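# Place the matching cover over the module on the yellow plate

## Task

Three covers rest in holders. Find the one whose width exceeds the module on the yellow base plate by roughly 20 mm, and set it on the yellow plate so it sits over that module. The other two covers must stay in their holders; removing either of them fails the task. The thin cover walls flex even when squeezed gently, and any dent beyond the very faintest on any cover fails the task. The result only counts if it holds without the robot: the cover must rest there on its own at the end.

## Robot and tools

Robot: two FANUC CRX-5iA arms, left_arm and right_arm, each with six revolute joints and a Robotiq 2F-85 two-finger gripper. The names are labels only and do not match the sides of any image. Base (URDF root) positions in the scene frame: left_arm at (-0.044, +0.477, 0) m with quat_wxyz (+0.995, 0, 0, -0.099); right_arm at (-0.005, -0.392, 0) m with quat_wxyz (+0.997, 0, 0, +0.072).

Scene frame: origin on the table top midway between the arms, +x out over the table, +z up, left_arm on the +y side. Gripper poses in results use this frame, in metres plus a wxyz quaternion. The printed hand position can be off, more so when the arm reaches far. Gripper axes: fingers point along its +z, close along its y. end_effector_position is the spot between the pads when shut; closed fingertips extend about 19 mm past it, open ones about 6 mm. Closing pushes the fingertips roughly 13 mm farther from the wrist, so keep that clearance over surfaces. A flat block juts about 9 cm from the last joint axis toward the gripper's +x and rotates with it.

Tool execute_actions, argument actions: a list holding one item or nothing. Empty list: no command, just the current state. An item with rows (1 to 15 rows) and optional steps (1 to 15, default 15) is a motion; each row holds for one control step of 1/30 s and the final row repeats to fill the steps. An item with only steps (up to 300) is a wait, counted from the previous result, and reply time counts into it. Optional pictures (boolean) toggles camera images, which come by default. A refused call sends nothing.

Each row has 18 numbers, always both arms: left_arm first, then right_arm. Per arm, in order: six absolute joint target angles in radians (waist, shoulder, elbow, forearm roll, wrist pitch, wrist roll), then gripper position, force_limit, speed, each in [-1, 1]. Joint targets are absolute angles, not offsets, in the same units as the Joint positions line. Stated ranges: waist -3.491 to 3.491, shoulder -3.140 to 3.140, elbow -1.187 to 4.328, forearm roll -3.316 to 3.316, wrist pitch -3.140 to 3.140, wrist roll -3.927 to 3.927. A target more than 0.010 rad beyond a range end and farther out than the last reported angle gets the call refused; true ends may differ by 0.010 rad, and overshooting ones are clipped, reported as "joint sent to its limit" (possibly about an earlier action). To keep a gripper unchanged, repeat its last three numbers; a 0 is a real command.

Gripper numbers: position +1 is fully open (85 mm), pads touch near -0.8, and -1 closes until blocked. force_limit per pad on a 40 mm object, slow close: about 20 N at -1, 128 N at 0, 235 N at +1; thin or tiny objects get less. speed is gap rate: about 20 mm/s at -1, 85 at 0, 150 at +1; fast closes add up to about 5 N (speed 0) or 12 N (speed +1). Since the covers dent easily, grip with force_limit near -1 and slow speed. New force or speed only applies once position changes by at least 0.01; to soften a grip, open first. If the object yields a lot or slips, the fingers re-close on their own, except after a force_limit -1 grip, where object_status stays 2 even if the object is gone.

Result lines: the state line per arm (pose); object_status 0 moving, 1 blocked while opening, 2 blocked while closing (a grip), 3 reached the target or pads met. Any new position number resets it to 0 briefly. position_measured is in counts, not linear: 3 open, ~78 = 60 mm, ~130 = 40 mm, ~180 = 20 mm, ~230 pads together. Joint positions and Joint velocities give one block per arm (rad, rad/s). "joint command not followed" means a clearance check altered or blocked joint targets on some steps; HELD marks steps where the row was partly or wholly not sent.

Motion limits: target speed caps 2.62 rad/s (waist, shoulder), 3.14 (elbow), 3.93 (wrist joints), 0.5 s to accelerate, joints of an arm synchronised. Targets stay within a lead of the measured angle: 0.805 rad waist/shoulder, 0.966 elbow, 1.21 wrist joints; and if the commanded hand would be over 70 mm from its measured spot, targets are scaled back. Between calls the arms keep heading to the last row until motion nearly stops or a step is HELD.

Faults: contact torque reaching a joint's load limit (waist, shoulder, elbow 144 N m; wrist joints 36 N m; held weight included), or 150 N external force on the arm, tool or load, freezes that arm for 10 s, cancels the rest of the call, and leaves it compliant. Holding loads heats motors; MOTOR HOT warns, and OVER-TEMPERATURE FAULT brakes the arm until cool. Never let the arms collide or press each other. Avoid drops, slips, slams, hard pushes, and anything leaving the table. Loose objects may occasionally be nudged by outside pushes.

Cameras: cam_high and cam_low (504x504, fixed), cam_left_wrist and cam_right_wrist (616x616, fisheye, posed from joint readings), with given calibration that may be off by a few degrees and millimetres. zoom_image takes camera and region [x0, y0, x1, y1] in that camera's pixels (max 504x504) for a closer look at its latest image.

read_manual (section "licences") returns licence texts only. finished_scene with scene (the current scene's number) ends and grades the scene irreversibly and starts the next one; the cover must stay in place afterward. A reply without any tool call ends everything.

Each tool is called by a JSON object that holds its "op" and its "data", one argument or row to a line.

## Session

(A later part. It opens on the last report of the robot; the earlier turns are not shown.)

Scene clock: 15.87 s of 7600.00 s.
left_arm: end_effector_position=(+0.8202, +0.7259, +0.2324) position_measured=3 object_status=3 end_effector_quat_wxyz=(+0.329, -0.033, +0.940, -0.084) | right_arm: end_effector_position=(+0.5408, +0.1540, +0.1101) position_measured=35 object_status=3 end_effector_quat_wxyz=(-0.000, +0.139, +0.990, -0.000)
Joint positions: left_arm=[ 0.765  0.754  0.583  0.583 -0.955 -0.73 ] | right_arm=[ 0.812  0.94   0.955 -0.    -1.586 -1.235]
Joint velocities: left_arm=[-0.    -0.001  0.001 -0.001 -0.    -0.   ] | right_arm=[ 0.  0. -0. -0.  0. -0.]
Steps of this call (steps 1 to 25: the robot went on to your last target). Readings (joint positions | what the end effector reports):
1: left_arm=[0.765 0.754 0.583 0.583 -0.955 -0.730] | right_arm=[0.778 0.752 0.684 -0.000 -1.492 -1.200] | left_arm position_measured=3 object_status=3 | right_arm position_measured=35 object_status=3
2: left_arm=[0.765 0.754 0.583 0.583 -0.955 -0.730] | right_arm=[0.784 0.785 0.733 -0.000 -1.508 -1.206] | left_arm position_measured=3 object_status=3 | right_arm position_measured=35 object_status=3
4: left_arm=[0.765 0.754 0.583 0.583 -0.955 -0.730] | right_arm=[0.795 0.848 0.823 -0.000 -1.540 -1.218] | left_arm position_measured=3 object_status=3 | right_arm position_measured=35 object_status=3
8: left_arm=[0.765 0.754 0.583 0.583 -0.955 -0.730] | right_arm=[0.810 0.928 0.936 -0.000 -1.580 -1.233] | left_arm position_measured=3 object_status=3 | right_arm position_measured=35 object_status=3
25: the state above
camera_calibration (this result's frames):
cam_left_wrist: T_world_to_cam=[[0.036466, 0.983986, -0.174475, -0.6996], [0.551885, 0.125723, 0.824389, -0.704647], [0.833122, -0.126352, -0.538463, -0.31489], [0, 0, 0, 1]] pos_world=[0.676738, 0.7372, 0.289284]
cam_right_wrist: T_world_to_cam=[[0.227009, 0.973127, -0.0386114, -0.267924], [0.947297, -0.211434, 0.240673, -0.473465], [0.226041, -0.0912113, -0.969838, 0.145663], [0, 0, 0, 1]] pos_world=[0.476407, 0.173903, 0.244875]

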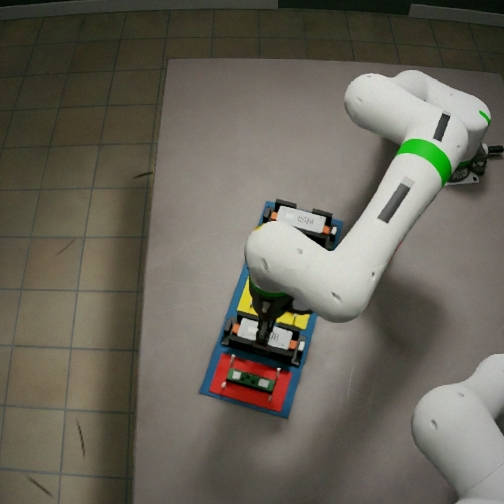

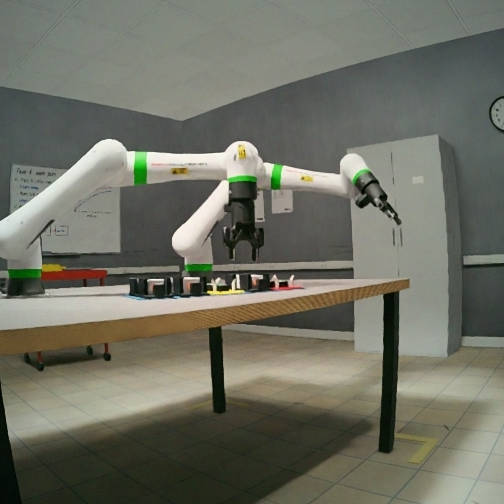

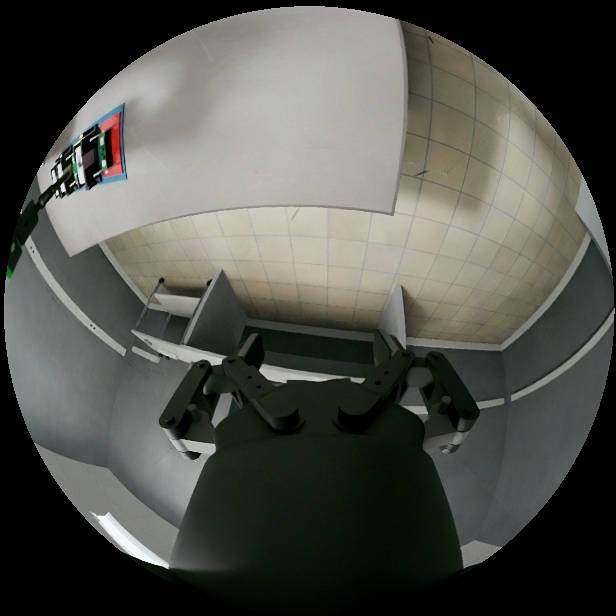

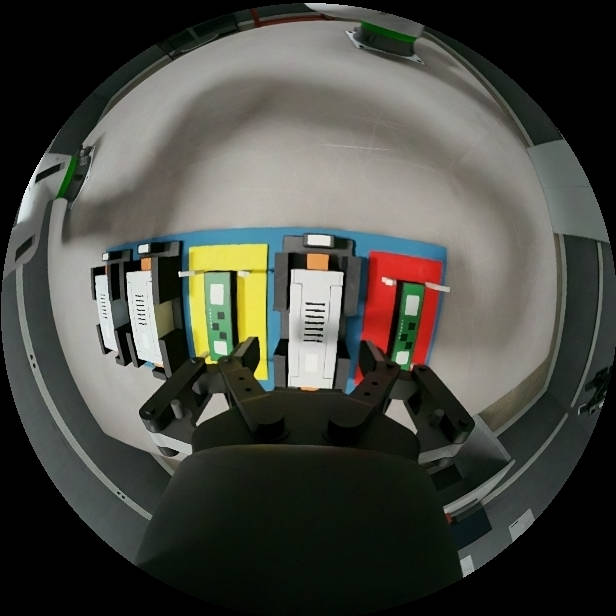

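{"op": "execute_actions", "data": {
  "actions": [
    {"rows":[[0.765,0.754,0.583,0.583,-0.955,-0.73,1,0,0,0.75,0.55,0.45,0,-1.47,-1.17,0.72,-0.9,-1],[0.765,0.754,0.583,0.583,-0.955,-0.73,1,0,0,0.75,0.55,0.45,0,-1.47,-1.17,0.72,-0.9,-1],[0.765,0.754,0.583,0.583,-0.955,-0.73,1,0,0,0.75,0.55,0.45,0,-1.47,-1.17,0.72,-0.9,-1],[0.765,0.754,0.583,0.583,-0.955,-0.73,1,0,0,0.75,0.55,0.45,0,-1.47,-1.17,0.72,-0.9,-1],[0.765,0.754,0.583,0.583,-0.955,-0.73,1,0,0,0.693,0.431,0.138,0,-1.278,-1.116,0.72,-0.9,-1]],"steps":15}
  ],
  "pictures": false
}}

{"op": "execute_actions", "data": {
  "actions": [
    {"steps":22}
  ],
  "pictures": false
}}

{"op": "execute_actions", "data": {
  "actions": [
    {"rows":[[0.765,0.754,0.583,0.583,-0.955,-0.73,1,0,0,0.693,0.445,0.118,0,-1.244,-1.116,0.72,-0.9,-1],[0.765,0.754,0.583,0.583,-0.955,-0.73,1,0,0,0.693,0.445,0.118,0,-1.244,-1.116,0.72,-0.9,-1],[0.765,0.754,0.583,0.583,-0.955,-0.73,1,0,0,0.693,0.459,0.097,0,-1.209,-1.116,0.72,-0.9,-1]],"steps":15}
  ]
}}

Scene clock: 17.83 s of 7600.00 s.
left_arm: end_effector_position=(+0.8202, +0.7259, +0.2324) position_measured=3 object_status=3 end_effector_quat_wxyz=(+0.329, -0.033, +0.940, -0.084) | right_arm: end_effector_position=(+0.5133, +0.0322, +0.1250) position_measured=39 object_status=3 end_effector_quat_wxyz=(-0.001, +0.139, +0.990, -0.002)
Joint positions: left_arm=[ 0.765  0.754  0.583  0.583 -0.955 -0.73 ] | right_arm=[ 0.739  0.609  0.439  0.    -1.405 -1.161]
Joint velocities: left_arm=[ 0.001  0.    -0.    -0.     0.     0.001] | right_arm=[-0.2   -0.782 -1.315 -0.001  0.551  0.196]
Steps of this call (steps 1 to 15: the robot went on to your last target; steps 16 to 44: nothing new was sent; steps 45 to 59: all 15 steps of this action). Readings (joint positions | what the end effector reports):
45: left_arm=[0.765 0.754 0.583 0.583 -0.955 -0.730] | right_arm=[0.812 0.940 0.955 0.000 -1.586 -1.235] | left_arm position_measured=3 object_status=3 | right_arm position_measured=35 object_status=0
46: left_arm=[0.765 0.754 0.583 0.583 -0.955 -0.730] | right_arm=[0.812 0.936 0.949 0.000 -1.585 -1.235] | left_arm position_measured=3 object_status=3 | right_arm position_measured=35 object_status=0
48: left_arm=[0.765 0.754 0.583 0.583 -0.955 -0.730] | right_arm=[0.808 0.911 0.917 0.000 -1.577 -1.231] | left_arm position_measured=3 object_status=3 | right_arm position_measured=37 object_status=0
52: left_arm=[0.765 0.754 0.583 0.583 -0.955 -0.730] | right_arm=[0.789 0.804 0.770 0.000 -1.539 -1.211] | left_arm position_measured=3 object_status=3 | right_arm position_measured=38 object_status=0
59: the state above

Scene clock: 18.57 s of 7600.00 s.
left_arm: end_effector_position=(+0.8202, +0.7259, +0.2324) position_measured=3 object_status=3 end_effector_quat_wxyz=(+0.329, -0.033, +0.940, -0.084) | right_arm: end_effector_position=(+0.4824, -0.0468, +0.1101) position_measured=39 object_status=3 end_effector_quat_wxyz=(-0.000, +0.139, +0.990, -0.000)
Joint positions: left_arm=[ 0.765  0.754  0.583  0.583 -0.955 -0.73 ] | right_arm=[ 0.693  0.431  0.138 -0.    -1.278 -1.116]
Joint velocities: left_arm=[ 0.    -0.     0.001  0.001 -0.001  0.   ] | right_arm=[-0. -0. -0. -0. -0. -0.]
Steps of this call (steps 1 to 22: the robot went on to your last target). Readings (joint positions | what the end effector reports):
1: left_arm=[0.765 0.754 0.583 0.583 -0.955 -0.730] | right_arm=[0.732 0.583 0.395 0.000 -1.386 -1.155] | left_arm position_measured=3 object_status=3 | right_arm position_measured=39 object_status=3
2: left_arm=[0.765 0.754 0.583 0.583 -0.955 -0.730] | right_arm=[0.725 0.557 0.351 0.000 -1.368 -1.148] | left_arm position_measured=3 object_status=3 | right_arm position_measured=39 object_status=3
4: left_arm=[0.765 0.754 0.583 0.583 -0.955 -0.730] | right_arm=[0.713 0.508 0.267 0.000 -1.332 -1.135] | left_arm position_measured=3 object_status=3 | right_arm position_measured=39 object_status=3
8: left_arm=[0.765 0.754 0.583 0.583 -0.955 -0.730] | right_arm=[0.696 0.442 0.156 -0.000 -1.286 -1.119] | left_arm position_measured=3 object_status=3 | right_arm position_measured=39 object_status=3
22: the state above

Scene clock: 19.07 s of 7600.00 s.
left_arm: end_effector_position=(+0.8202, +0.7259, +0.2324) position_measured=3 object_status=3 end_effector_quat_wxyz=(+0.329, -0.033, +0.940, -0.084) | right_arm: end_effector_position=(+0.4830, -0.0462, +0.0771) position_measured=39 object_status=3 end_effector_quat_wxyz=(-0.000, +0.139, +0.990, -0.000)
Joint positions: left_arm=[ 0.765  0.754  0.583  0.583 -0.955 -0.73 ] | right_arm=[ 0.693  0.459  0.097 -0.    -1.209 -1.116]
Joint velocities: left_arm=[ 0.    -0.     0.    -0.001 -0.     0.   ] | right_arm=[ 0.001  0.    -0.     0.     0.    -0.   ]
Steps of this call (steps 1 to 15: all 15 steps of this action). Readings (joint positions | what the end effector reports):
1: left_arm=[0.765 0.754 0.583 0.583 -0.955 -0.730] | right_arm=[0.693 0.431 0.137 -0.000 -1.277 -1.116] | left_arm position_measured=3 object_status=3 | right_arm position_measured=39 object_status=3
2: left_arm=[0.765 0.754 0.583 0.583 -0.955 -0.730] | right_arm=[0.693 0.434 0.134 -0.000 -1.270 -1.116] | left_arm position_measured=3 object_status=3 | right_arm position_measured=39 object_status=3
4: left_arm=[0.765 0.754 0.583 0.583 -0.955 -0.730] | right_arm=[0.693 0.446 0.116 -0.000 -1.241 -1.116] | left_arm position_measured=3 object_status=3 | right_arm position_measured=39 object_status=3
8: left_arm=[0.765 0.754 0.583 0.583 -0.955 -0.730] | right_arm=[0.693 0.459 0.098 -0.000 -1.210 -1.116] | left_arm position_measured=3 object_status=3 | right_arm position_measured=39 object_status=3
15: the state above
camera_calibration (this result's frames):
cam_left_wrist: T_world_to_cam=[[0.036466, 0.983986, -0.174475, -0.6996], [0.551885, 0.125723, 0.824388, -0.704647], [0.833122, -0.126352, -0.538463, -0.31489], [0, 0, 0, 1]] pos_world=[0.676738, 0.7372, 0.289284]
cam_right_wrist: T_world_to_cam=[[0.227002, 0.973131, -0.0385429, -0.0612865], [0.947303, -0.211446, 0.240641, -0.453106], [0.226026, -0.0911378, -0.969849, 0.108507], [0, 0, 0, 1]] pos_world=[0.418615, -0.0262784, 0.211909]

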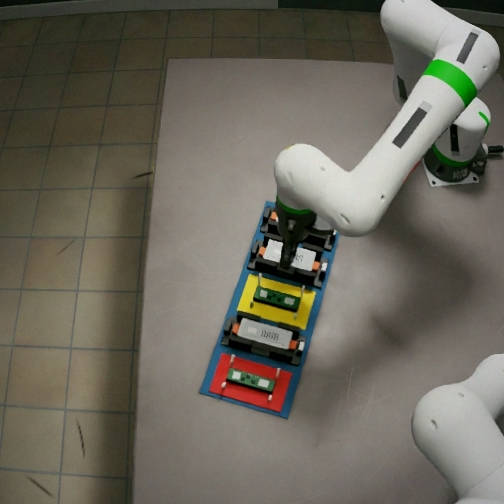

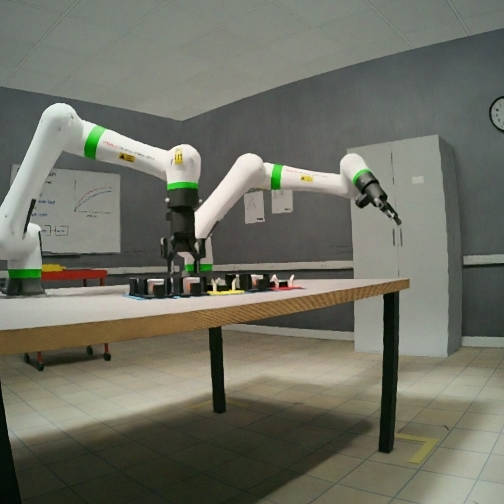

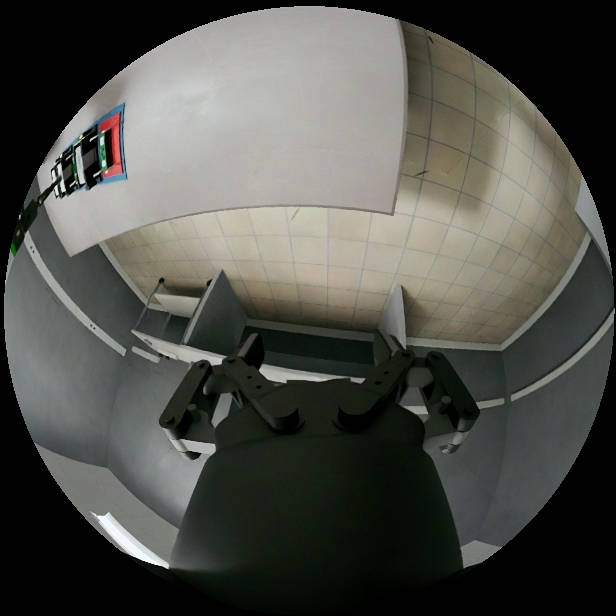

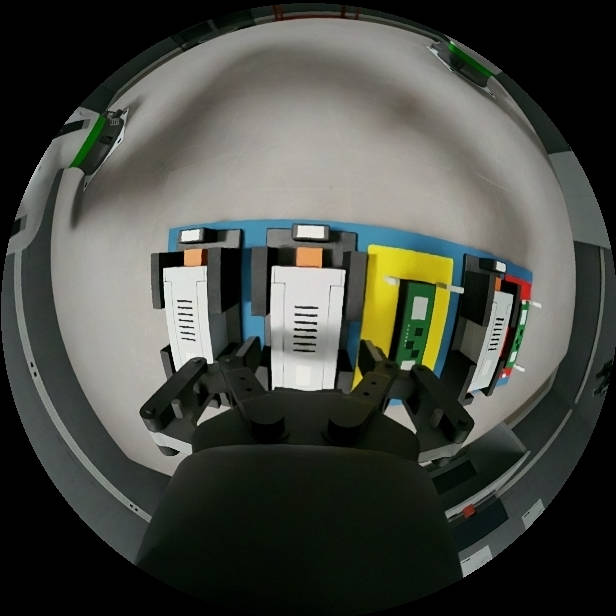

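{"op": "execute_actions", "data": {
  "actions": [
    {"rows":[[0.765,0.754,0.583,0.583,-0.955,-0.73,1,0,0,0.692,0.462,0.085,0,-1.19,-1.115,0.72,-0.9,-1],[0.765,0.754,0.583,0.583,-0.955,-0.73,1,0,0,0.692,0.462,0.085,0,-1.19,-1.115,0.72,-0.9,-1],[0.765,0.754,0.583,0.583,-0.955,-0.73,1,0,0,0.691,0.47,0.067,0,-1.165,-1.114,0.72,-0.9,-1],[0.765,0.754,0.583,0.583,-0.955,-0.73,1,0,0,0.691,0.47,0.067,0,-1.165,-1.114,0.72,-0.9,-1],[0.765,0.754,0.583,0.583,-0.955,-0.73,1,0,0,0.691,0.481,0.048,0,-1.138,-1.114,0.72,-0.9,-1]],"steps":15}
  ]
}}

Scene clock: 20.97 s of 7600.00 s.
left_arm: end_effector_position=(+0.8202, +0.7259, +0.2324) position_measured=3 object_status=3 end_effector_quat_wxyz=(+0.329, -0.033, +0.940, -0.084) | right_arm: end_effector_position=(+0.4812, -0.0500, +0.0449) position_measured=39 object_status=3 end_effector_quat_wxyz=(-0.000, +0.139, +0.990, -0.000)
Joint positions: left_arm=[ 0.765  0.754  0.583  0.583 -0.955 -0.73 ] | right_arm=[ 0.691  0.481  0.048  0.    -1.138 -1.114]
Joint velocities: left_arm=[-0.001  0.     0.     0.     0.    -0.   ] | right_arm=[-0.001  0.    -0.001 -0.001  0.001 -0.   ]
Steps of this call (steps 1 to 15: the robot went on to your last target; steps 16 to 42: nothing new was sent; steps 43 to 57: all 15 steps of this action). Readings (joint positions | what the end effector reports):
43: left_arm=[0.765 0.754 0.583 0.583 -0.955 -0.730] | right_arm=[0.693 0.459 0.096 0.000 -1.208 -1.116] | left_arm position_measured=3 object_status=3 | right_arm position_measured=39 object_status=3
44: left_arm=[0.765 0.754 0.583 0.583 -0.955 -0.730] | right_arm=[0.693 0.460 0.093 0.000 -1.202 -1.116] | left_arm position_measured=3 object_status=3 | right_arm position_measured=39 object_status=3
46: left_arm=[0.765 0.754 0.583 0.583 -0.955 -0.730] | right_arm=[0.692 0.464 0.080 0.000 -1.184 -1.115] | left_arm position_measured=3 object_status=3 | right_arm position_measured=39 object_status=3
50: left_arm=[0.765 0.754 0.583 0.583 -0.955 -0.730] | right_arm=[0.691 0.480 0.051 0.000 -1.143 -1.114] | left_arm position_measured=3 object_status=3 | right_arm position_measured=39 object_status=3
57: the state above
camera_calibration (this result's frames):
cam_left_wrist: T_world_to_cam=[[0.0364662, 0.983986, -0.174475, -0.6996], [0.551885, 0.125723, 0.824389, -0.704647], [0.833122, -0.126352, -0.538463, -0.31489], [0, 0, 0, 1]] pos_world=[0.676738, 0.7372, 0.289284]
cam_right_wrist: T_world_to_cam=[[0.226943, 0.973143, -0.038595, -0.0584119], [0.9473, -0.211369, 0.240718, -0.444424], [0.226095, -0.0911903, -0.969827, 0.077291], [0, 0, 0, 1]] pos_world=[0.416784, -0.0300462, 0.179685]

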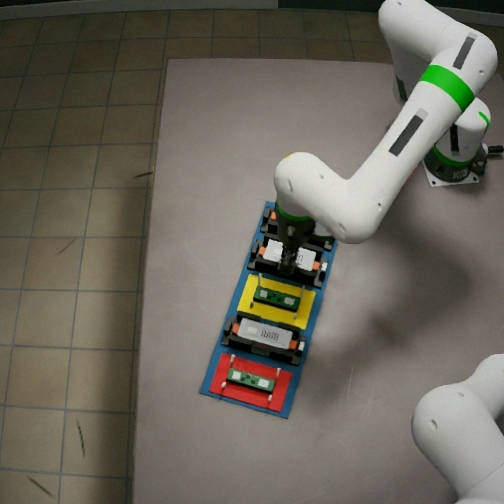

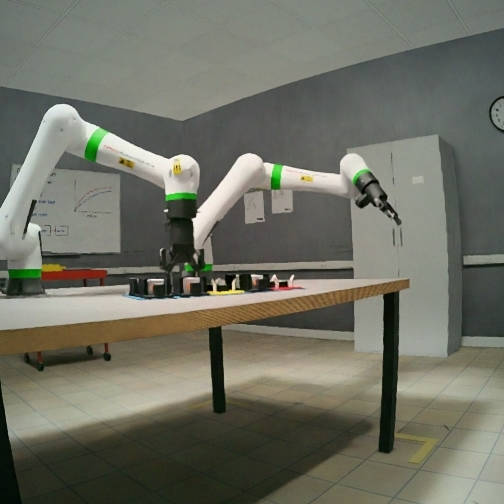

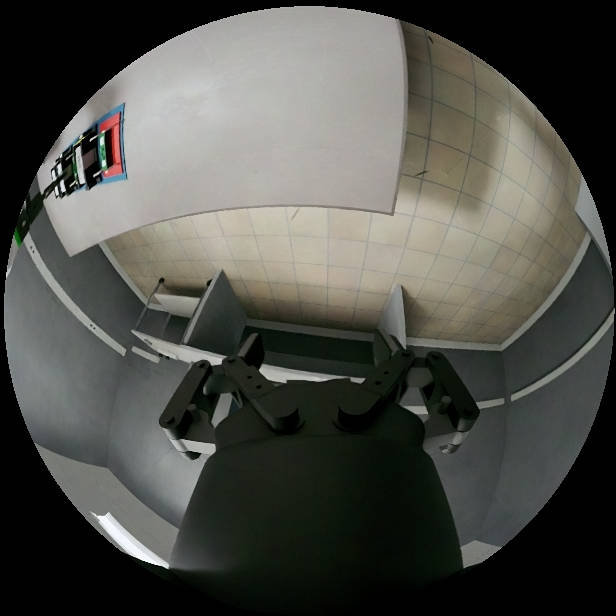

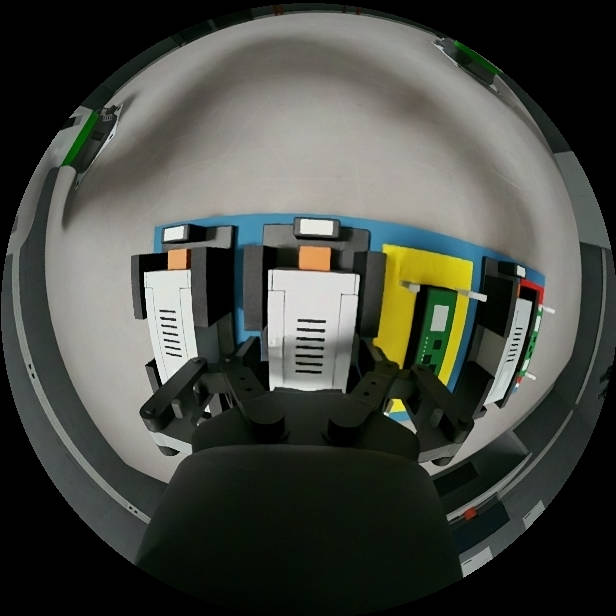

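Centered. Grip.

{"op": "execute_actions", "data": {
  "actions": [
    {"rows":[[0.765,0.754,0.583,0.583,-0.955,-0.73,1,0,0,0.691,0.481,0.048,0,-1.138,-1.114,-1,-0.9,-1]],"steps":15}
  ],
  "pictures": false
}}

{"op": "execute_actions", "data": {
  "actions": [
    {"steps":30}
  ],
  "pictures": false
}}

Scene clock: 22.07 s of 7600.00 s.
left_arm: end_effector_position=(+0.8202, +0.7259, +0.2324) position_measured=3 object_status=3 end_effector_quat_wxyz=(+0.329, -0.033, +0.940, -0.084) | right_arm: end_effector_position=(+0.4811, -0.0500, +0.0449) position_measured=60 object_status=0 end_effector_quat_wxyz=(-0.000, +0.139, +0.990, -0.000)
Joint positions: left_arm=[ 0.765  0.754  0.583  0.583 -0.955 -0.73 ] | right_arm=[ 0.691  0.481  0.048  0.    -1.138 -1.114]
Joint velocities: left_arm=[-0.    -0.     0.    -0.     0.001 -0.   ] | right_arm=[ 0.     0.     0.001  0.001 -0.    -0.001]
Steps of this call (steps 1 to 15: the robot went on to your last target; steps 16 to 18: nothing new was sent; steps 19 to 33: all 15 steps of this action). Readings (joint positions | what the end effector reports):
19: left_arm=[0.765 0.754 0.583 0.583 -0.955 -0.730] | right_arm=[0.691 0.481 0.048 0.000 -1.138 -1.114] | left_arm position_measured=3 object_status=3 | right_arm position_measured=39 object_status=0
20: left_arm=[0.765 0.754 0.583 0.583 -0.955 -0.730] | right_arm=[0.691 0.481 0.048 -0.000 -1.138 -1.114] | left_arm position_measured=3 object_status=3 | right_arm position_measured=39 object_status=0
22: left_arm=[0.765 0.754 0.583 0.583 -0.955 -0.730] | right_arm=[0.691 0.481 0.048 0.000 -1.138 -1.114] | left_arm position_measured=3 object_status=3 | right_arm position_measured=41 object_status=0
26: left_arm=[0.765 0.754 0.583 0.583 -0.955 -0.730] | right_arm=[0.691 0.481 0.048 0.000 -1.138 -1.114] | left_arm position_measured=3 object_status=3 | right_arm position_measured=48 object_status=0
33: the state above

Scene clock: 23.07 s of 7600.00 s.
left_arm: end_effector_position=(+0.8202, +0.7259, +0.2324) position_measured=3 object_status=3 end_effector_quat_wxyz=(+0.329, -0.033, +0.940, -0.084) | right_arm: end_effector_position=(+0.4811, -0.0500, +0.0449) position_measured=100 object_status=2 end_effector_quat_wxyz=(-0.000, +0.139, +0.990, -0.000)
Joint positions: left_arm=[ 0.765  0.754  0.583  0.583 -0.955 -0.73 ] | right_arm=[ 0.691  0.481  0.048 -0.    -1.138 -1.114]
Joint velocities: left_arm=[ 0.    -0.001  0.001  0.001  0.    -0.   ] | right_arm=[-0.    -0.     0.    -0.001  0.     0.001]
Steps of this call (steps 1 to 15: the robot went on to your last target; steps 16 to 30: nothing new was sent). Readings (joint positions | what the end effector reports):
1: left_arm=[0.765 0.754 0.583 0.583 -0.955 -0.730] | right_arm=[0.691 0.481 0.048 -0.000 -1.138 -1.114] | left_arm position_measured=3 object_status=3 | right_arm position_measured=62 object_status=0
2: left_arm=[0.765 0.754 0.583 0.583 -0.955 -0.730] | right_arm=[0.691 0.481 0.048 -0.000 -1.138 -1.114] | left_arm position_measured=3 object_status=3 | right_arm position_measured=64 object_status=0
4: left_arm=[0.765 0.754 0.583 0.583 -0.955 -0.730] | right_arm=[0.691 0.481 0.048 -0.000 -1.138 -1.114] | left_arm position_measured=3 object_status=3 | right_arm position_measured=68 object_status=0
8: left_arm=[0.765 0.754 0.583 0.583 -0.955 -0.730] | right_arm=[0.691 0.481 0.048 -0.000 -1.138 -1.114] | left_arm position_measured=3 object_status=3 | right_arm position_measured=75 object_status=0
30: the state above
All arms were judged still, so your last target was given up. Only a new action makes them travel on or press farther. Fingers that are still opening or closing keep moving.

{"op": "execute_actions", "data": {
  "actions": [
    {"rows":[[0.765,0.754,0.583,0.583,-0.955,-0.73,1,0,0,0.691,0.472,0.06,0,-1.16,-1.114,-1,-0.9,-1],[0.765,0.754,0.583,0.583,-0.955,-0.73,1,0,0,0.691,0.472,0.06,0,-1.16,-1.114,-1,-0.9,-1],[0.765,0.754,0.583,0.583,-0.955,-0.73,1,0,0,0.691,0.472,0.06,0,-1.16,-1.114,-1,-0.9,-1],[0.765,0.754,0.583,0.583,-0.955,-0.73,1,0,0,0.691,0.462,0.072,0,-1.182,-1.114,-1,-0.9,-1],[0.765,0.754,0.583,0.583,-0.955,-0.73,1,0,0,0.691,0.462,0.072,0,-1.182,-1.114,-1,-0.9,-1],[0.765,0.754,0.583,0.583,-0.955,-0.73,1,0,0,0.691,0.462,0.072,0,-1.182,-1.114,-1,-0.9,-1],[0.765,0.754,0.583,0.583,-0.955,-0.73,1,0,0,0.691,0.452,0.085,0,-1.205,-1.114,-1,-0.9,-1],[0.765,0.754,0.583,0.583,-0.955,-0.73,1,0,0,0.691,0.452,0.085,0,-1.205,-1.114,-1,-0.9,-1],[0.765,0.754,0.583,0.583,-0.955,-0.73,1,0,0,0.691,0.452,0.085,0,-1.205,-1.114,-1,-0.9,-1],[0.765,0.754,0.583,0.583,-0.955,-0.73,1,0,0,0.691,0.441,0.098,0,-1.228,-1.114,-1,-0.9,-1]],"steps":15}
  ],
  "pictures": false
}}

{"op": "execute_actions", "data": {
  "actions": [
    {"rows":[[0.765,0.754,0.583,0.583,-0.955,-0.73,1,0,0,0.691,0.431,0.118,0,-1.258,-1.114,-1,-0.9,-1],[0.765,0.754,0.583,0.583,-0.955,-0.73,1,0,0,0.691,0.431,0.118,0,-1.258,-1.114,-1,-0.9,-1],[0.765,0.754,0.583,0.583,-0.955,-0.73,1,0,0,0.691,0.431,0.118,0,-1.258,-1.114,-1,-0.9,-1],[0.765,0.754,0.583,0.583,-0.955,-0.73,1,0,0,0.691,0.421,0.138,0,-1.288,-1.114,-1,-0.9,-1],[0.765,0.754,0.583,0.583,-0.955,-0.73,1,0,0,0.691,0.421,0.138,0,-1.288,-1.114,-1,-0.9,-1],[0.765,0.754,0.583,0.583,-0.955,-0.73,1,0,0,0.691,0.421,0.138,0,-1.288,-1.114,-1,-0.9,-1],[0.765,0.754,0.583,0.583,-0.955,-0.73,1,0,0,0.691,0.411,0.157,0,-1.317,-1.114,-1,-0.9,-1]],"steps":15}
  ]
}}

Scene clock: 25.40 s of 7600.00 s.
left_arm: end_effector_position=(+0.8202, +0.7259, +0.2324) position_measured=3 object_status=3 end_effector_quat_wxyz=(+0.329, -0.033, +0.940, -0.084) | right_arm: end_effector_position=(+0.4811, -0.0501, +0.0877) position_measured=109 object_status=0 end_effector_quat_wxyz=(-0.000, +0.139, +0.990, -0.000)
Joint positions: left_arm=[ 0.765  0.754  0.583  0.583 -0.955 -0.73 ] | right_arm=[ 0.691  0.441  0.098  0.    -1.227 -1.114]
Joint velocities: left_arm=[-0.     0.001  0.001 -0.     0.001  0.   ] | right_arm=[ 0.    -0.002  0.006  0.001 -0.012 -0.001]
Steps of this call (steps 1 to 55: nothing new was sent; steps 56 to 70: all 15 steps of this action). Readings (joint positions | what the end effector reports):
56: left_arm=[0.765 0.754 0.583 0.583 -0.955 -0.730] | right_arm=[0.691 0.481 0.048 -0.000 -1.139 -1.114] | left_arm position_measured=3 object_status=3 | right_arm position_measured=100 object_status=2
57: left_arm=[0.765 0.754 0.583 0.583 -0.955 -0.730] | right_arm=[0.691 0.479 0.051 -0.000 -1.145 -1.114] | left_arm position_measured=3 object_status=3 | right_arm position_measured=100 object_status=2
59: left_arm=[0.765 0.754 0.583 0.583 -0.955 -0.730] | right_arm=[0.691 0.473 0.059 -0.000 -1.159 -1.114] | left_arm position_measured=3 object_status=3 | right_arm position_measured=101 object_status=2
63: left_arm=[0.765 0.754 0.583 0.583 -0.955 -0.730] | right_arm=[0.691 0.459 0.076 -0.000 -1.189 -1.114] | left_arm position_measured=3 object_status=3 | right_arm position_measured=101 object_status=2
70: the state above

Scene clock: 25.90 s of 7600.00 s.
left_arm: end_effector_position=(+0.8202, +0.7259, +0.2324) position_measured=3 object_status=3 end_effector_quat_wxyz=(+0.329, -0.033, +0.940, -0.084) | right_arm: end_effector_position=(+0.4811, -0.0500, +0.1295) position_measured=136 object_status=0 end_effector_quat_wxyz=(-0.000, +0.139, +0.990, -0.000)
Joint positions: left_arm=[ 0.765  0.754  0.583  0.583 -0.955 -0.73 ] | right_arm=[ 0.691  0.411  0.157 -0.    -1.317 -1.114]
Joint velocities: left_arm=[-0.001 -0.001  0.     0.    -0.    -0.   ] | right_arm=[-0.    -0.001  0.001  0.    -0.001  0.001]
Steps of this call (steps 1 to 15: all 15 steps of this action). Readings (joint positions | what the end effector reports):
1: left_arm=[0.765 0.754 0.583 0.583 -0.955 -0.730] | right_arm=[0.691 0.441 0.098 0.000 -1.229 -1.114] | left_arm position_measured=3 object_status=3 | right_arm position_measured=111 object_status=0
2: left_arm=[0.765 0.754 0.583 0.583 -0.955 -0.730] | right_arm=[0.691 0.439 0.103 -0.000 -1.236 -1.114] | left_arm position_measured=3 object_status=3 | right_arm position_measured=112 object_status=0
4: left_arm=[0.765 0.754 0.583 0.583 -0.955 -0.730] | right_arm=[0.691 0.432 0.116 -0.000 -1.255 -1.114] | left_arm position_measured=3 object_status=3 | right_arm position_measured=116 object_status=0
8: left_arm=[0.765 0.754 0.583 0.583 -0.955 -0.730] | right_arm=[0.691 0.419 0.143 -0.000 -1.296 -1.114] | left_arm position_measured=3 object_status=3 | right_arm position_measured=123 object_status=0
15: the state above
camera_calibration (this result's frames):
cam_left_wrist: T_world_to_cam=[[0.036466, 0.983986, -0.174475, -0.6996], [0.551885, 0.125723, 0.824388, -0.704647], [0.833122, -0.126352, -0.538463, -0.31489], [0, 0, 0, 1]] pos_world=[0.676738, 0.7372, 0.289284]
cam_right_wrist: T_world_to_cam=[[0.226984, 0.973128, -0.0387322, -0.0551158], [0.947336, -0.211394, 0.240557, -0.464753], [0.225905, -0.091295, -0.969862, 0.159437], [0, 0, 0, 1]] pos_world=[0.416771, -0.0300555, 0.264296]

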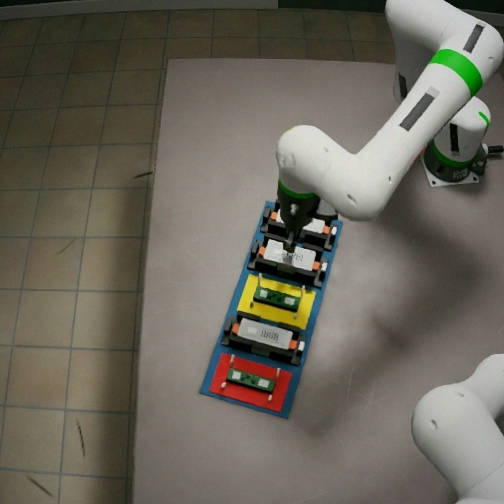

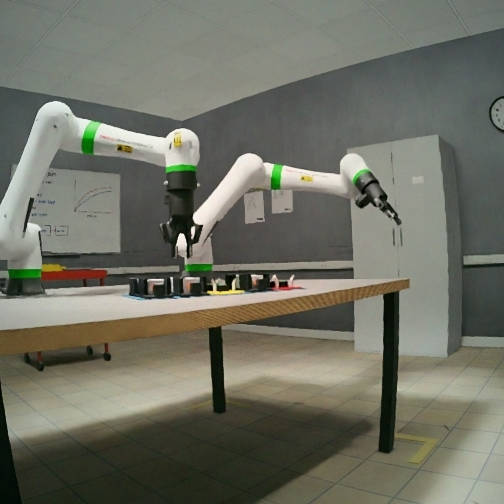

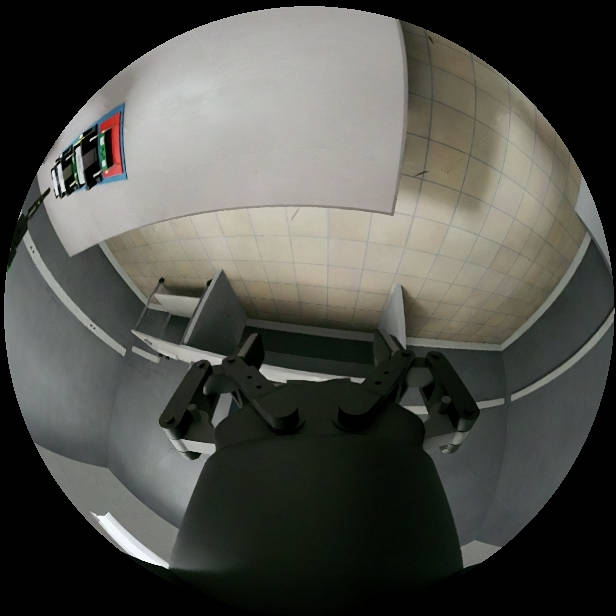

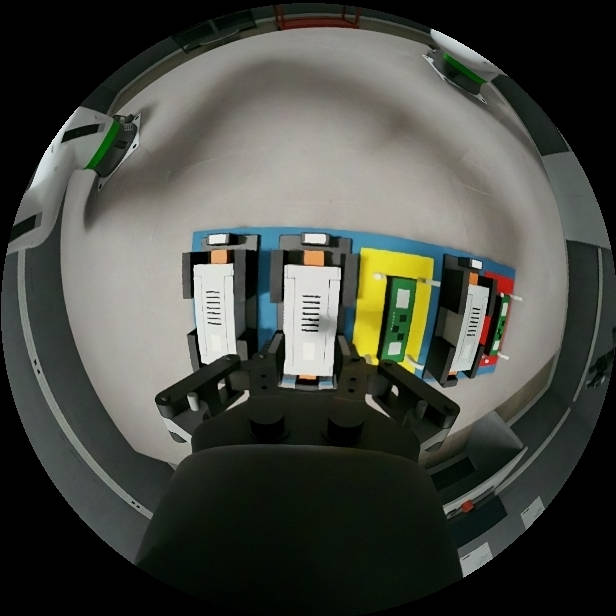

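{"op": "execute_actions", "data": {
  "actions": [
    {"rows":[[0.765,0.754,0.583,0.583,-0.955,-0.73,1,0,0,0.691,0.411,0.157,0,-1.317,-1.114,0.72,-0.9,1],[0.765,0.754,0.583,0.583,-0.955,-0.73,1,0,0,0.691,0.411,0.157,0,-1.317,-1.114,0.72,-0.9,1],[0.765,0.754,0.583,0.583,-0.955,-0.73,1,0,0,0.691,0.411,0.157,0,-1.317,-1.114,0.72,-0.9,1],[0.765,0.754,0.583,0.583,-0.955,-0.73,1,0,0,0.691,0.411,0.157,0,-1.317,-1.114,0.72,-0.9,1],[0.765,0.754,0.583,0.583,-0.955,-0.73,1,0,0,0.691,0.411,0.157,0,-1.317,-1.114,0.72,-0.9,1],[0.765,0.754,0.583,0.583,-0.955,-0.73,1,0,0,0.691,0.411,0.157,0,-1.317,-1.114,0.72,-0.9,1],[0.765,0.754,0.583,0.583,-0.955,-0.73,1,0,0,0.691,0.411,0.157,0,-1.317,-1.114,0.72,-0.9,1],[0.765,0.754,0.583,0.583,-0.955,-0.73,1,0,0,0.691,0.411,0.157,0,-1.317,-1.114,0.72,-0.9,1],[0.765,0.754,0.583,0.583,-0.955,-0.73,1,0,0,0.691,0.441,0.098,0,-1.228,-1.114,0.72,-0.9,1]],"steps":15}
  ],
  "pictures": false
}}

{"op": "execute_actions", "data": {
  "actions": [
    {"rows":[[0.765,0.754,0.583,0.583,-0.955,-0.73,1,0,0,0.691,0.441,0.098,0,-1.228,-1.114,0.72,-0.9,1],[0.765,0.754,0.583,0.583,-0.955,-0.73,1,0,0,0.691,0.441,0.098,0,-1.228,-1.114,0.72,-0.9,1],[0.765,0.754,0.583,0.583,-0.955,-0.73,1,0,0,0.691,0.465,0.07,0,-1.176,-1.114,0.72,-0.9,1],[0.765,0.754,0.583,0.583,-0.955,-0.73,1,0,0,0.691,0.465,0.07,0,-1.176,-1.114,0.72,-0.9,1],[0.765,0.754,0.583,0.583,-0.955,-0.73,1,0,0,0.691,0.465,0.07,0,-1.176,-1.114,0.72,-0.9,1],[0.765,0.754,0.583,0.583,-0.955,-0.73,1,0,0,0.691,0.488,0.041,0,-1.123,-1.114,0.72,-0.9,1]],"steps":15}
  ]
}}

Scene clock: 28.40 s of 7600.00 s.
left_arm: end_effector_position=(+0.8202, +0.7259, +0.2324) position_measured=3 object_status=3 end_effector_quat_wxyz=(+0.329, -0.033, +0.940, -0.084) | right_arm: end_effector_position=(+0.4810, -0.0501, +0.0885) position_measured=66 object_status=0 end_effector_quat_wxyz=(-0.000, +0.139, +0.990, -0.000)
Joint positions: left_arm=[ 0.765  0.754  0.583  0.583 -0.955 -0.73 ] | right_arm=[ 0.691  0.441  0.099 -0.    -1.23  -1.114]
Joint velocities: left_arm=[ 0.     0.     0.     0.001  0.002 -0.   ] | right_arm=[-0.001  0.028 -0.053  0.001  0.085  0.001]
Steps of this call (steps 1 to 15: the robot went on to your last target; steps 16 to 60: nothing new was sent; steps 61 to 75: all 15 steps of this action). Readings (joint positions | what the end effector reports):
61: left_arm=[0.765 0.754 0.583 0.583 -0.955 -0.730] | right_arm=[0.691 0.411 0.157 0.000 -1.317 -1.114] | left_arm position_measured=3 object_status=3 | right_arm position_measured=230 object_status=0
62: left_arm=[0.765 0.754 0.583 0.583 -0.955 -0.730] | right_arm=[0.691 0.411 0.157 0.000 -1.317 -1.114] | left_arm position_measured=3 object_status=3 | right_arm position_measured=228 object_status=0
64: left_arm=[0.765 0.754 0.583 0.583 -0.955 -0.730] | right_arm=[0.691 0.411 0.157 0.000 -1.317 -1.114] | left_arm position_measured=3 object_status=3 | right_arm position_measured=209 object_status=0
68: left_arm=[0.765 0.754 0.583 0.583 -0.955 -0.730] | right_arm=[0.691 0.411 0.157 -0.000 -1.317 -1.114] | left_arm position_measured=3 object_status=3 | right_arm position_measured=159 object_status=0
75: the state above

Scene clock: 28.90 s of 7600.00 s.
left_arm: end_effector_position=(+0.8202, +0.7259, +0.2324) position_measured=3 object_status=3 end_effector_quat_wxyz=(+0.329, -0.033, +0.940, -0.084) | right_arm: end_effector_position=(+0.4814, -0.0497, +0.0382) position_measured=39 object_status=3 end_effector_quat_wxyz=(+0.000, +0.139, +0.990, +0.000)
Joint positions: left_arm=[ 0.765  0.754  0.583  0.583 -0.955 -0.73 ] | right_arm=[ 0.691  0.488  0.041  0.    -1.123 -1.114]
Joint velocities: left_arm=[ 0.001  0.     0.001  0.     0.    -0.   ] | right_arm=[ 0.001  0.    -0.002 -0.001  0.001 -0.001]
Steps of this call (steps 1 to 15: all 15 steps of this action). Readings (joint positions | what the end effector reports):
1: left_arm=[0.765 0.754 0.583 0.583 -0.955 -0.730] | right_arm=[0.691 0.441 0.099 -0.000 -1.229 -1.114] | left_arm position_measured=3 object_status=3 | right_arm position_measured=55 object_status=0
2: left_arm=[0.765 0.754 0.583 0.583 -0.955 -0.730] | right_arm=[0.691 0.441 0.098 -0.000 -1.228 -1.114] | left_arm position_measured=3 object_status=3 | right_arm position_measured=47 object_status=0
4: left_arm=[0.765 0.754 0.583 0.583 -0.955 -0.730] | right_arm=[0.691 0.444 0.094 0.000 -1.220 -1.114] | left_arm position_measured=3 object_status=3 | right_arm position_measured=41 object_status=0
8: left_arm=[0.765 0.754 0.583 0.583 -0.955 -0.730] | right_arm=[0.691 0.476 0.056 0.000 -1.151 -1.114] | left_arm position_measured=3 object_status=3 | right_arm position_measured=39 object_status=0
15: the state above
camera_calibration (this result's frames):
cam_left_wrist: T_world_to_cam=[[0.036466, 0.983986, -0.174475, -0.6996], [0.551885, 0.125723, 0.824389, -0.704647], [0.833123, -0.126352, -0.538463, -0.31489], [0, 0, 0, 1]] pos_world=[0.676738, 0.7372, 0.289284]
cam_right_wrist: T_world_to_cam=[[0.22701, 0.973166, -0.0376042, -0.0590249], [0.947121, -0.211614, 0.24121, -0.442906], [0.22678, -0.0903728, -0.969744, 0.0704631], [0, 0, 0, 1]] pos_world=[0.416905, -0.029916, 0.172945]

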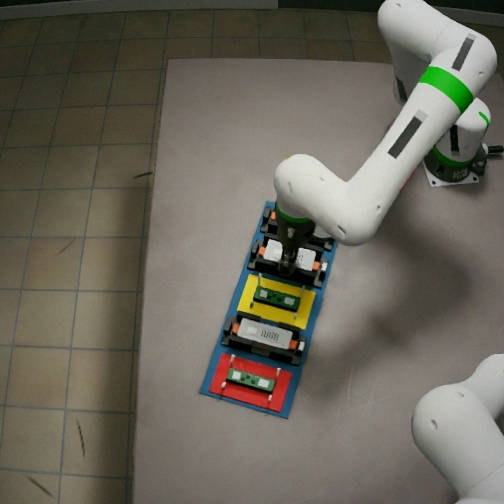

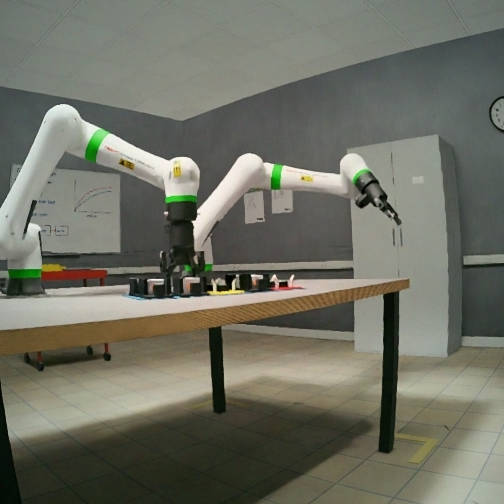

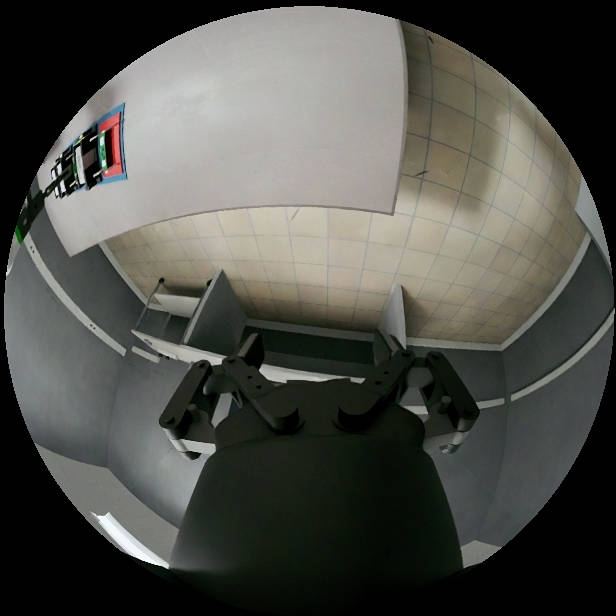

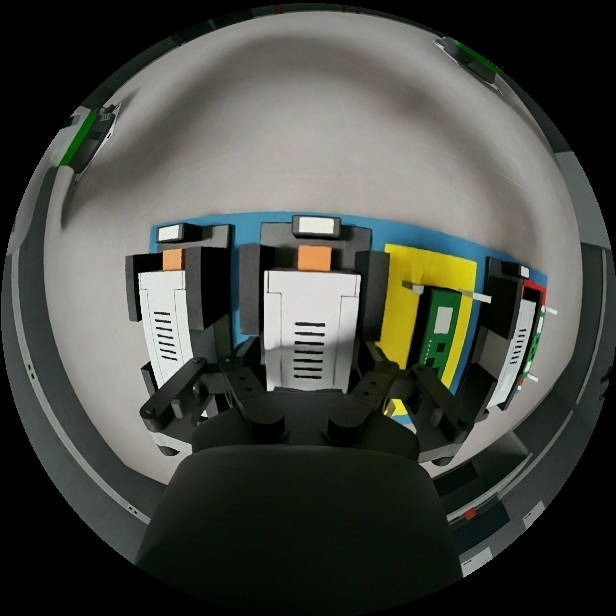

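{"op": "execute_actions", "data": {
  "actions": [
    {"rows":[[0.765,0.754,0.583,0.583,-0.955,-0.73,1,0,0,0.691,0.488,0.041,0,-1.123,-1.114,-1,-0.9,-1]],"steps":15}
  ],
  "pictures": false
}}

{"op": "execute_actions", "data": {
  "actions": [
    {"steps":30}
  ],
  "pictures": false
}}

{"op": "execute_actions", "data": {
  "actions": [
    {"rows":[[0.765,0.754,0.583,0.583,-0.955,-0.73,1,0,0,0.691,0.486,0.043,0,-1.127,-1.114,-1,-0.9,-1],[0.765,0.754,0.583,0.583,-0.955,-0.73,1,0,0,0.691,0.486,0.043,0,-1.127,-1.114,-1,-0.9,-1],[0.765,0.754,0.583,0.583,-0.955,-0.73,1,0,0,0.691,0.486,0.043,0,-1.127,-1.114,-1,-0.9,-1],[0.765,0.754,0.583,0.583,-0.955,-0.73,1,0,0,0.691,0.484,0.045,0,-1.132,-1.114,-1,-0.9,-1],[0.765,0.754,0.583,0.583,-0.955,-0.73,1,0,0,0.691,0.484,0.045,0,-1.132,-1.114,-1,-0.9,-1],[0.765,0.754,0.583,0.583,-0.955,-0.73,1,0,0,0.691,0.484,0.045,0,-1.132,-1.114,-1,-0.9,-1],[0.765,0.754,0.583,0.583,-0.955,-0.73,1,0,0,0.691,0.482,0.047,0,-1.136,-1.114,-1,-0.9,-1],[0.765,0.754,0.583,0.583,-0.955,-0.73,1,0,0,0.691,0.482,0.047,0,-1.136,-1.114,-1,-0.9,-1],[0.765,0.754,0.583,0.583,-0.955,-0.73,1,0,0,0.691,0.482,0.047,0,-1.136,-1.114,-1,-0.9,-1],[0.765,0.754,0.583,0.583,-0.955,-0.73,1,0,0,0.691,0.48,0.05,0,-1.141,-1.114,-1,-0.9,-1],[0.765,0.754,0.583,0.583,-0.955,-0.73,1,0,0,0.691,0.48,0.05,0,-1.141,-1.114,-1,-0.9,-1],[0.765,0.754,0.583,0.583,-0.955,-0.73,1,0,0,0.691,0.48,0.05,0,-1.141,-1.114,-1,-0.9,-1],[0.765,0.754,0.583,0.583,-0.955,-0.73,1,0,0,0.691,0.477,0.053,0,-1.147,-1.114,-1,-0.9,-1]],"steps":15}
  ]
}}

Scene clock: 31.37 s of 7600.00 s.
left_arm: end_effector_position=(+0.8202, +0.7259, +0.2324) position_measured=3 object_status=3 end_effector_quat_wxyz=(+0.329, -0.033, +0.940, -0.084) | right_arm: end_effector_position=(+0.4813, -0.0498, +0.0381) position_measured=61 object_status=0 end_effector_quat_wxyz=(+0.000, +0.139, +0.990, +0.000)
Joint positions: left_arm=[ 0.765  0.754  0.583  0.583 -0.955 -0.73 ] | right_arm=[ 0.691  0.488  0.041  0.    -1.123 -1.114]
Joint velocities: left_arm=[-0.     0.     0.    -0.001  0.001  0.001] | right_arm=[ 0.     0.    -0.     0.001 -0.    -0.002]
Steps of this call (steps 1 to 15: the robot went on to your last target; steps 16 to 59: nothing new was sent; steps 60 to 74: all 15 steps of this action). Readings (joint positions | what the end effector reports):
60: left_arm=[0.765 0.754 0.583 0.583 -0.955 -0.730] | right_arm=[0.691 0.488 0.041 0.000 -1.123 -1.114] | left_arm position_measured=3 object_status=3 | right_arm position_measured=39 object_status=0
61: left_arm=[0.765 0.754 0.583 0.583 -0.955 -0.730] | right_arm=[0.691 0.488 0.041 0.000 -1.123 -1.114] | left_arm position_measured=3 object_status=3 | right_arm position_measured=39 object_status=0
63: left_arm=[0.765 0.754 0.583 0.583 -0.955 -0.730] | right_arm=[0.691 0.488 0.041 0.000 -1.123 -1.114] | left_arm position_measured=3 object_status=3 | right_arm position_measured=41 object_status=0
67: left_arm=[0.765 0.754 0.583 0.583 -0.955 -0.730] | right_arm=[0.691 0.488 0.041 0.000 -1.123 -1.114] | left_arm position_measured=3 object_status=3 | right_arm position_measured=48 object_status=0
74: the state above

Scene clock: 32.37 s of 7600.00 s.
left_arm: end_effector_position=(+0.8202, +0.7259, +0.2324) position_measured=3 object_status=3 end_effector_quat_wxyz=(+0.329, -0.033, +0.940, -0.084) | right_arm: end_effector_position=(+0.4813, -0.0498, +0.0381) position_measured=101 object_status=2 end_effector_quat_wxyz=(+0.000, +0.139, +0.990, +0.000)
Joint positions: left_arm=[ 0.765  0.754  0.583  0.583 -0.955 -0.73 ] | right_arm=[ 0.691  0.488  0.041  0.    -1.123 -1.114]
Joint velocities: left_arm=[-0.001  0.001 -0.001  0.001 -0.001 -0.   ] | right_arm=[-0.  0.  0. -0.  0.  0.]
Steps of this call (steps 1 to 15: the robot went on to your last target; steps 16 to 30: nothing new was sent). Readings (joint positions | what the end effector reports):
1: left_arm=[0.765 0.754 0.583 0.583 -0.955 -0.730] | right_arm=[0.691 0.488 0.041 0.000 -1.123 -1.114] | left_arm position_measured=3 object_status=3 | right_arm position_measured=62 object_status=0
2: left_arm=[0.765 0.754 0.583 0.583 -0.955 -0.730] | right_arm=[0.691 0.488 0.041 0.000 -1.123 -1.114] | left_arm position_measured=3 object_status=3 | right_arm position_measured=64 object_status=0
4: left_arm=[0.765 0.754 0.583 0.583 -0.955 -0.730] | right_arm=[0.691 0.488 0.041 0.000 -1.123 -1.114] | left_arm position_measured=3 object_status=3 | right_arm position_measured=68 object_status=0
8: left_arm=[0.765 0.754 0.583 0.583 -0.955 -0.730] | right_arm=[0.691 0.488 0.041 0.000 -1.123 -1.114] | left_arm position_measured=3 object_status=3 | right_arm position_measured=75 object_status=0
30: the state above
All arms were judged still, so your last target was given up. Only a new action makes them travel on or press farther. Fingers that are still opening or closing keep moving.

Scene clock: 32.87 s of 7600.00 s.
left_arm: end_effector_position=(+0.8202, +0.7259, +0.2324) position_measured=3 object_status=3 end_effector_quat_wxyz=(+0.329, -0.033, +0.940, -0.084) | right_arm: end_effector_position=(+0.4812, -0.0498, +0.0485) position_measured=101 object_status=2 end_effector_quat_wxyz=(-0.000, +0.139, +0.990, -0.000)
Joint positions: left_arm=[ 0.765  0.754  0.583  0.583 -0.955 -0.73 ] | right_arm=[ 0.691  0.478  0.052 -0.    -1.146 -1.114]
Joint velocities: left_arm=[-0.    -0.    -0.     0.    -0.001  0.   ] | right_arm=[-0.    -0.019  0.016 -0.    -0.032  0.001]
Steps of this call (steps 1 to 15: all 15 steps of this action). Readings (joint positions | what the end effector reports):
1: left_arm=[0.765 0.754 0.583 0.583 -0.955 -0.730] | right_arm=[0.691 0.488 0.041 0.000 -1.123 -1.114] | left_arm position_measured=3 object_status=3 | right_arm position_measured=101 object_status=2
2: left_arm=[0.765 0.754 0.583 0.583 -0.955 -0.730] | right_arm=[0.691 0.487 0.042 -0.000 -1.125 -1.114] | left_arm position_measured=3 object_status=3 | right_arm position_measured=101 object_status=2
4: left_arm=[0.765 0.754 0.583 0.583 -0.955 -0.730] | right_arm=[0.691 0.486 0.043 -0.000 -1.127 -1.114] | left_arm position_measured=3 object_status=3 | right_arm position_measured=101 object_status=2
8: left_arm=[0.765 0.754 0.583 0.583 -0.955 -0.730] | right_arm=[0.691 0.483 0.046 -0.000 -1.134 -1.114] | left_arm position_measured=3 object_status=3 | right_arm position_measured=101 object_status=2
15: the state above
camera_calibration (this result's frames):
cam_left_wrist: T_world_to_cam=[[0.0364662, 0.983986, -0.174475, -0.6996], [0.551885, 0.125723, 0.824389, -0.704647], [0.833122, -0.126352, -0.538463, -0.31489], [0, 0, 0, 1]] pos_world=[0.676738, 0.7372, 0.289284]
cam_right_wrist: T_world_to_cam=[[0.227008, 0.97313, -0.0385343, -0.0584586], [0.947312, -0.211458, 0.240594, -0.445333], [0.225981, -0.0911207, -0.969861, 0.080846], [0, 0, 0, 1]] pos_world=[0.416871, -0.0299148, 0.183301]

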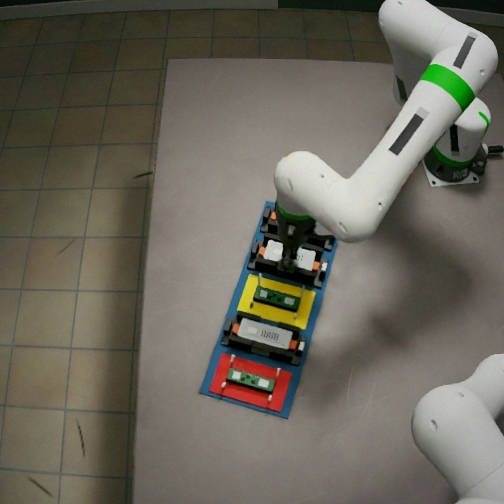

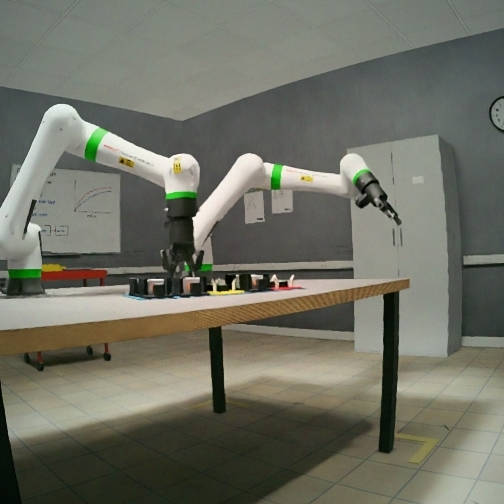

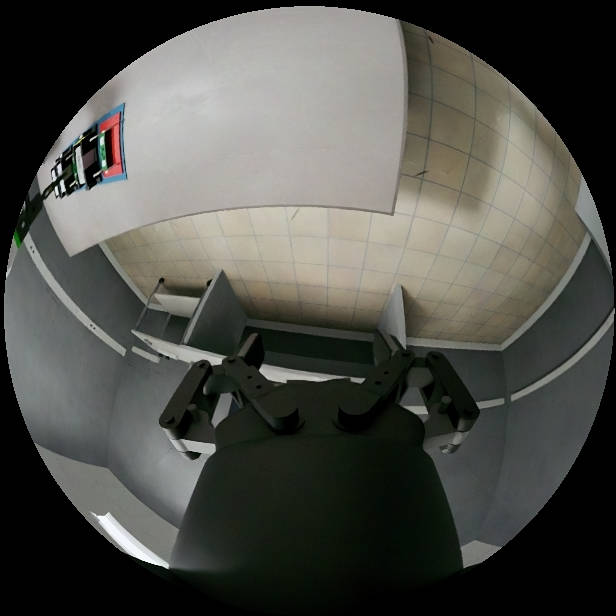

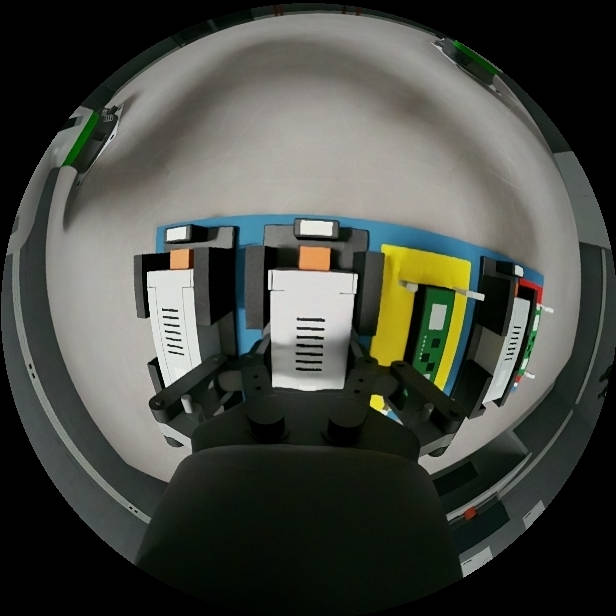

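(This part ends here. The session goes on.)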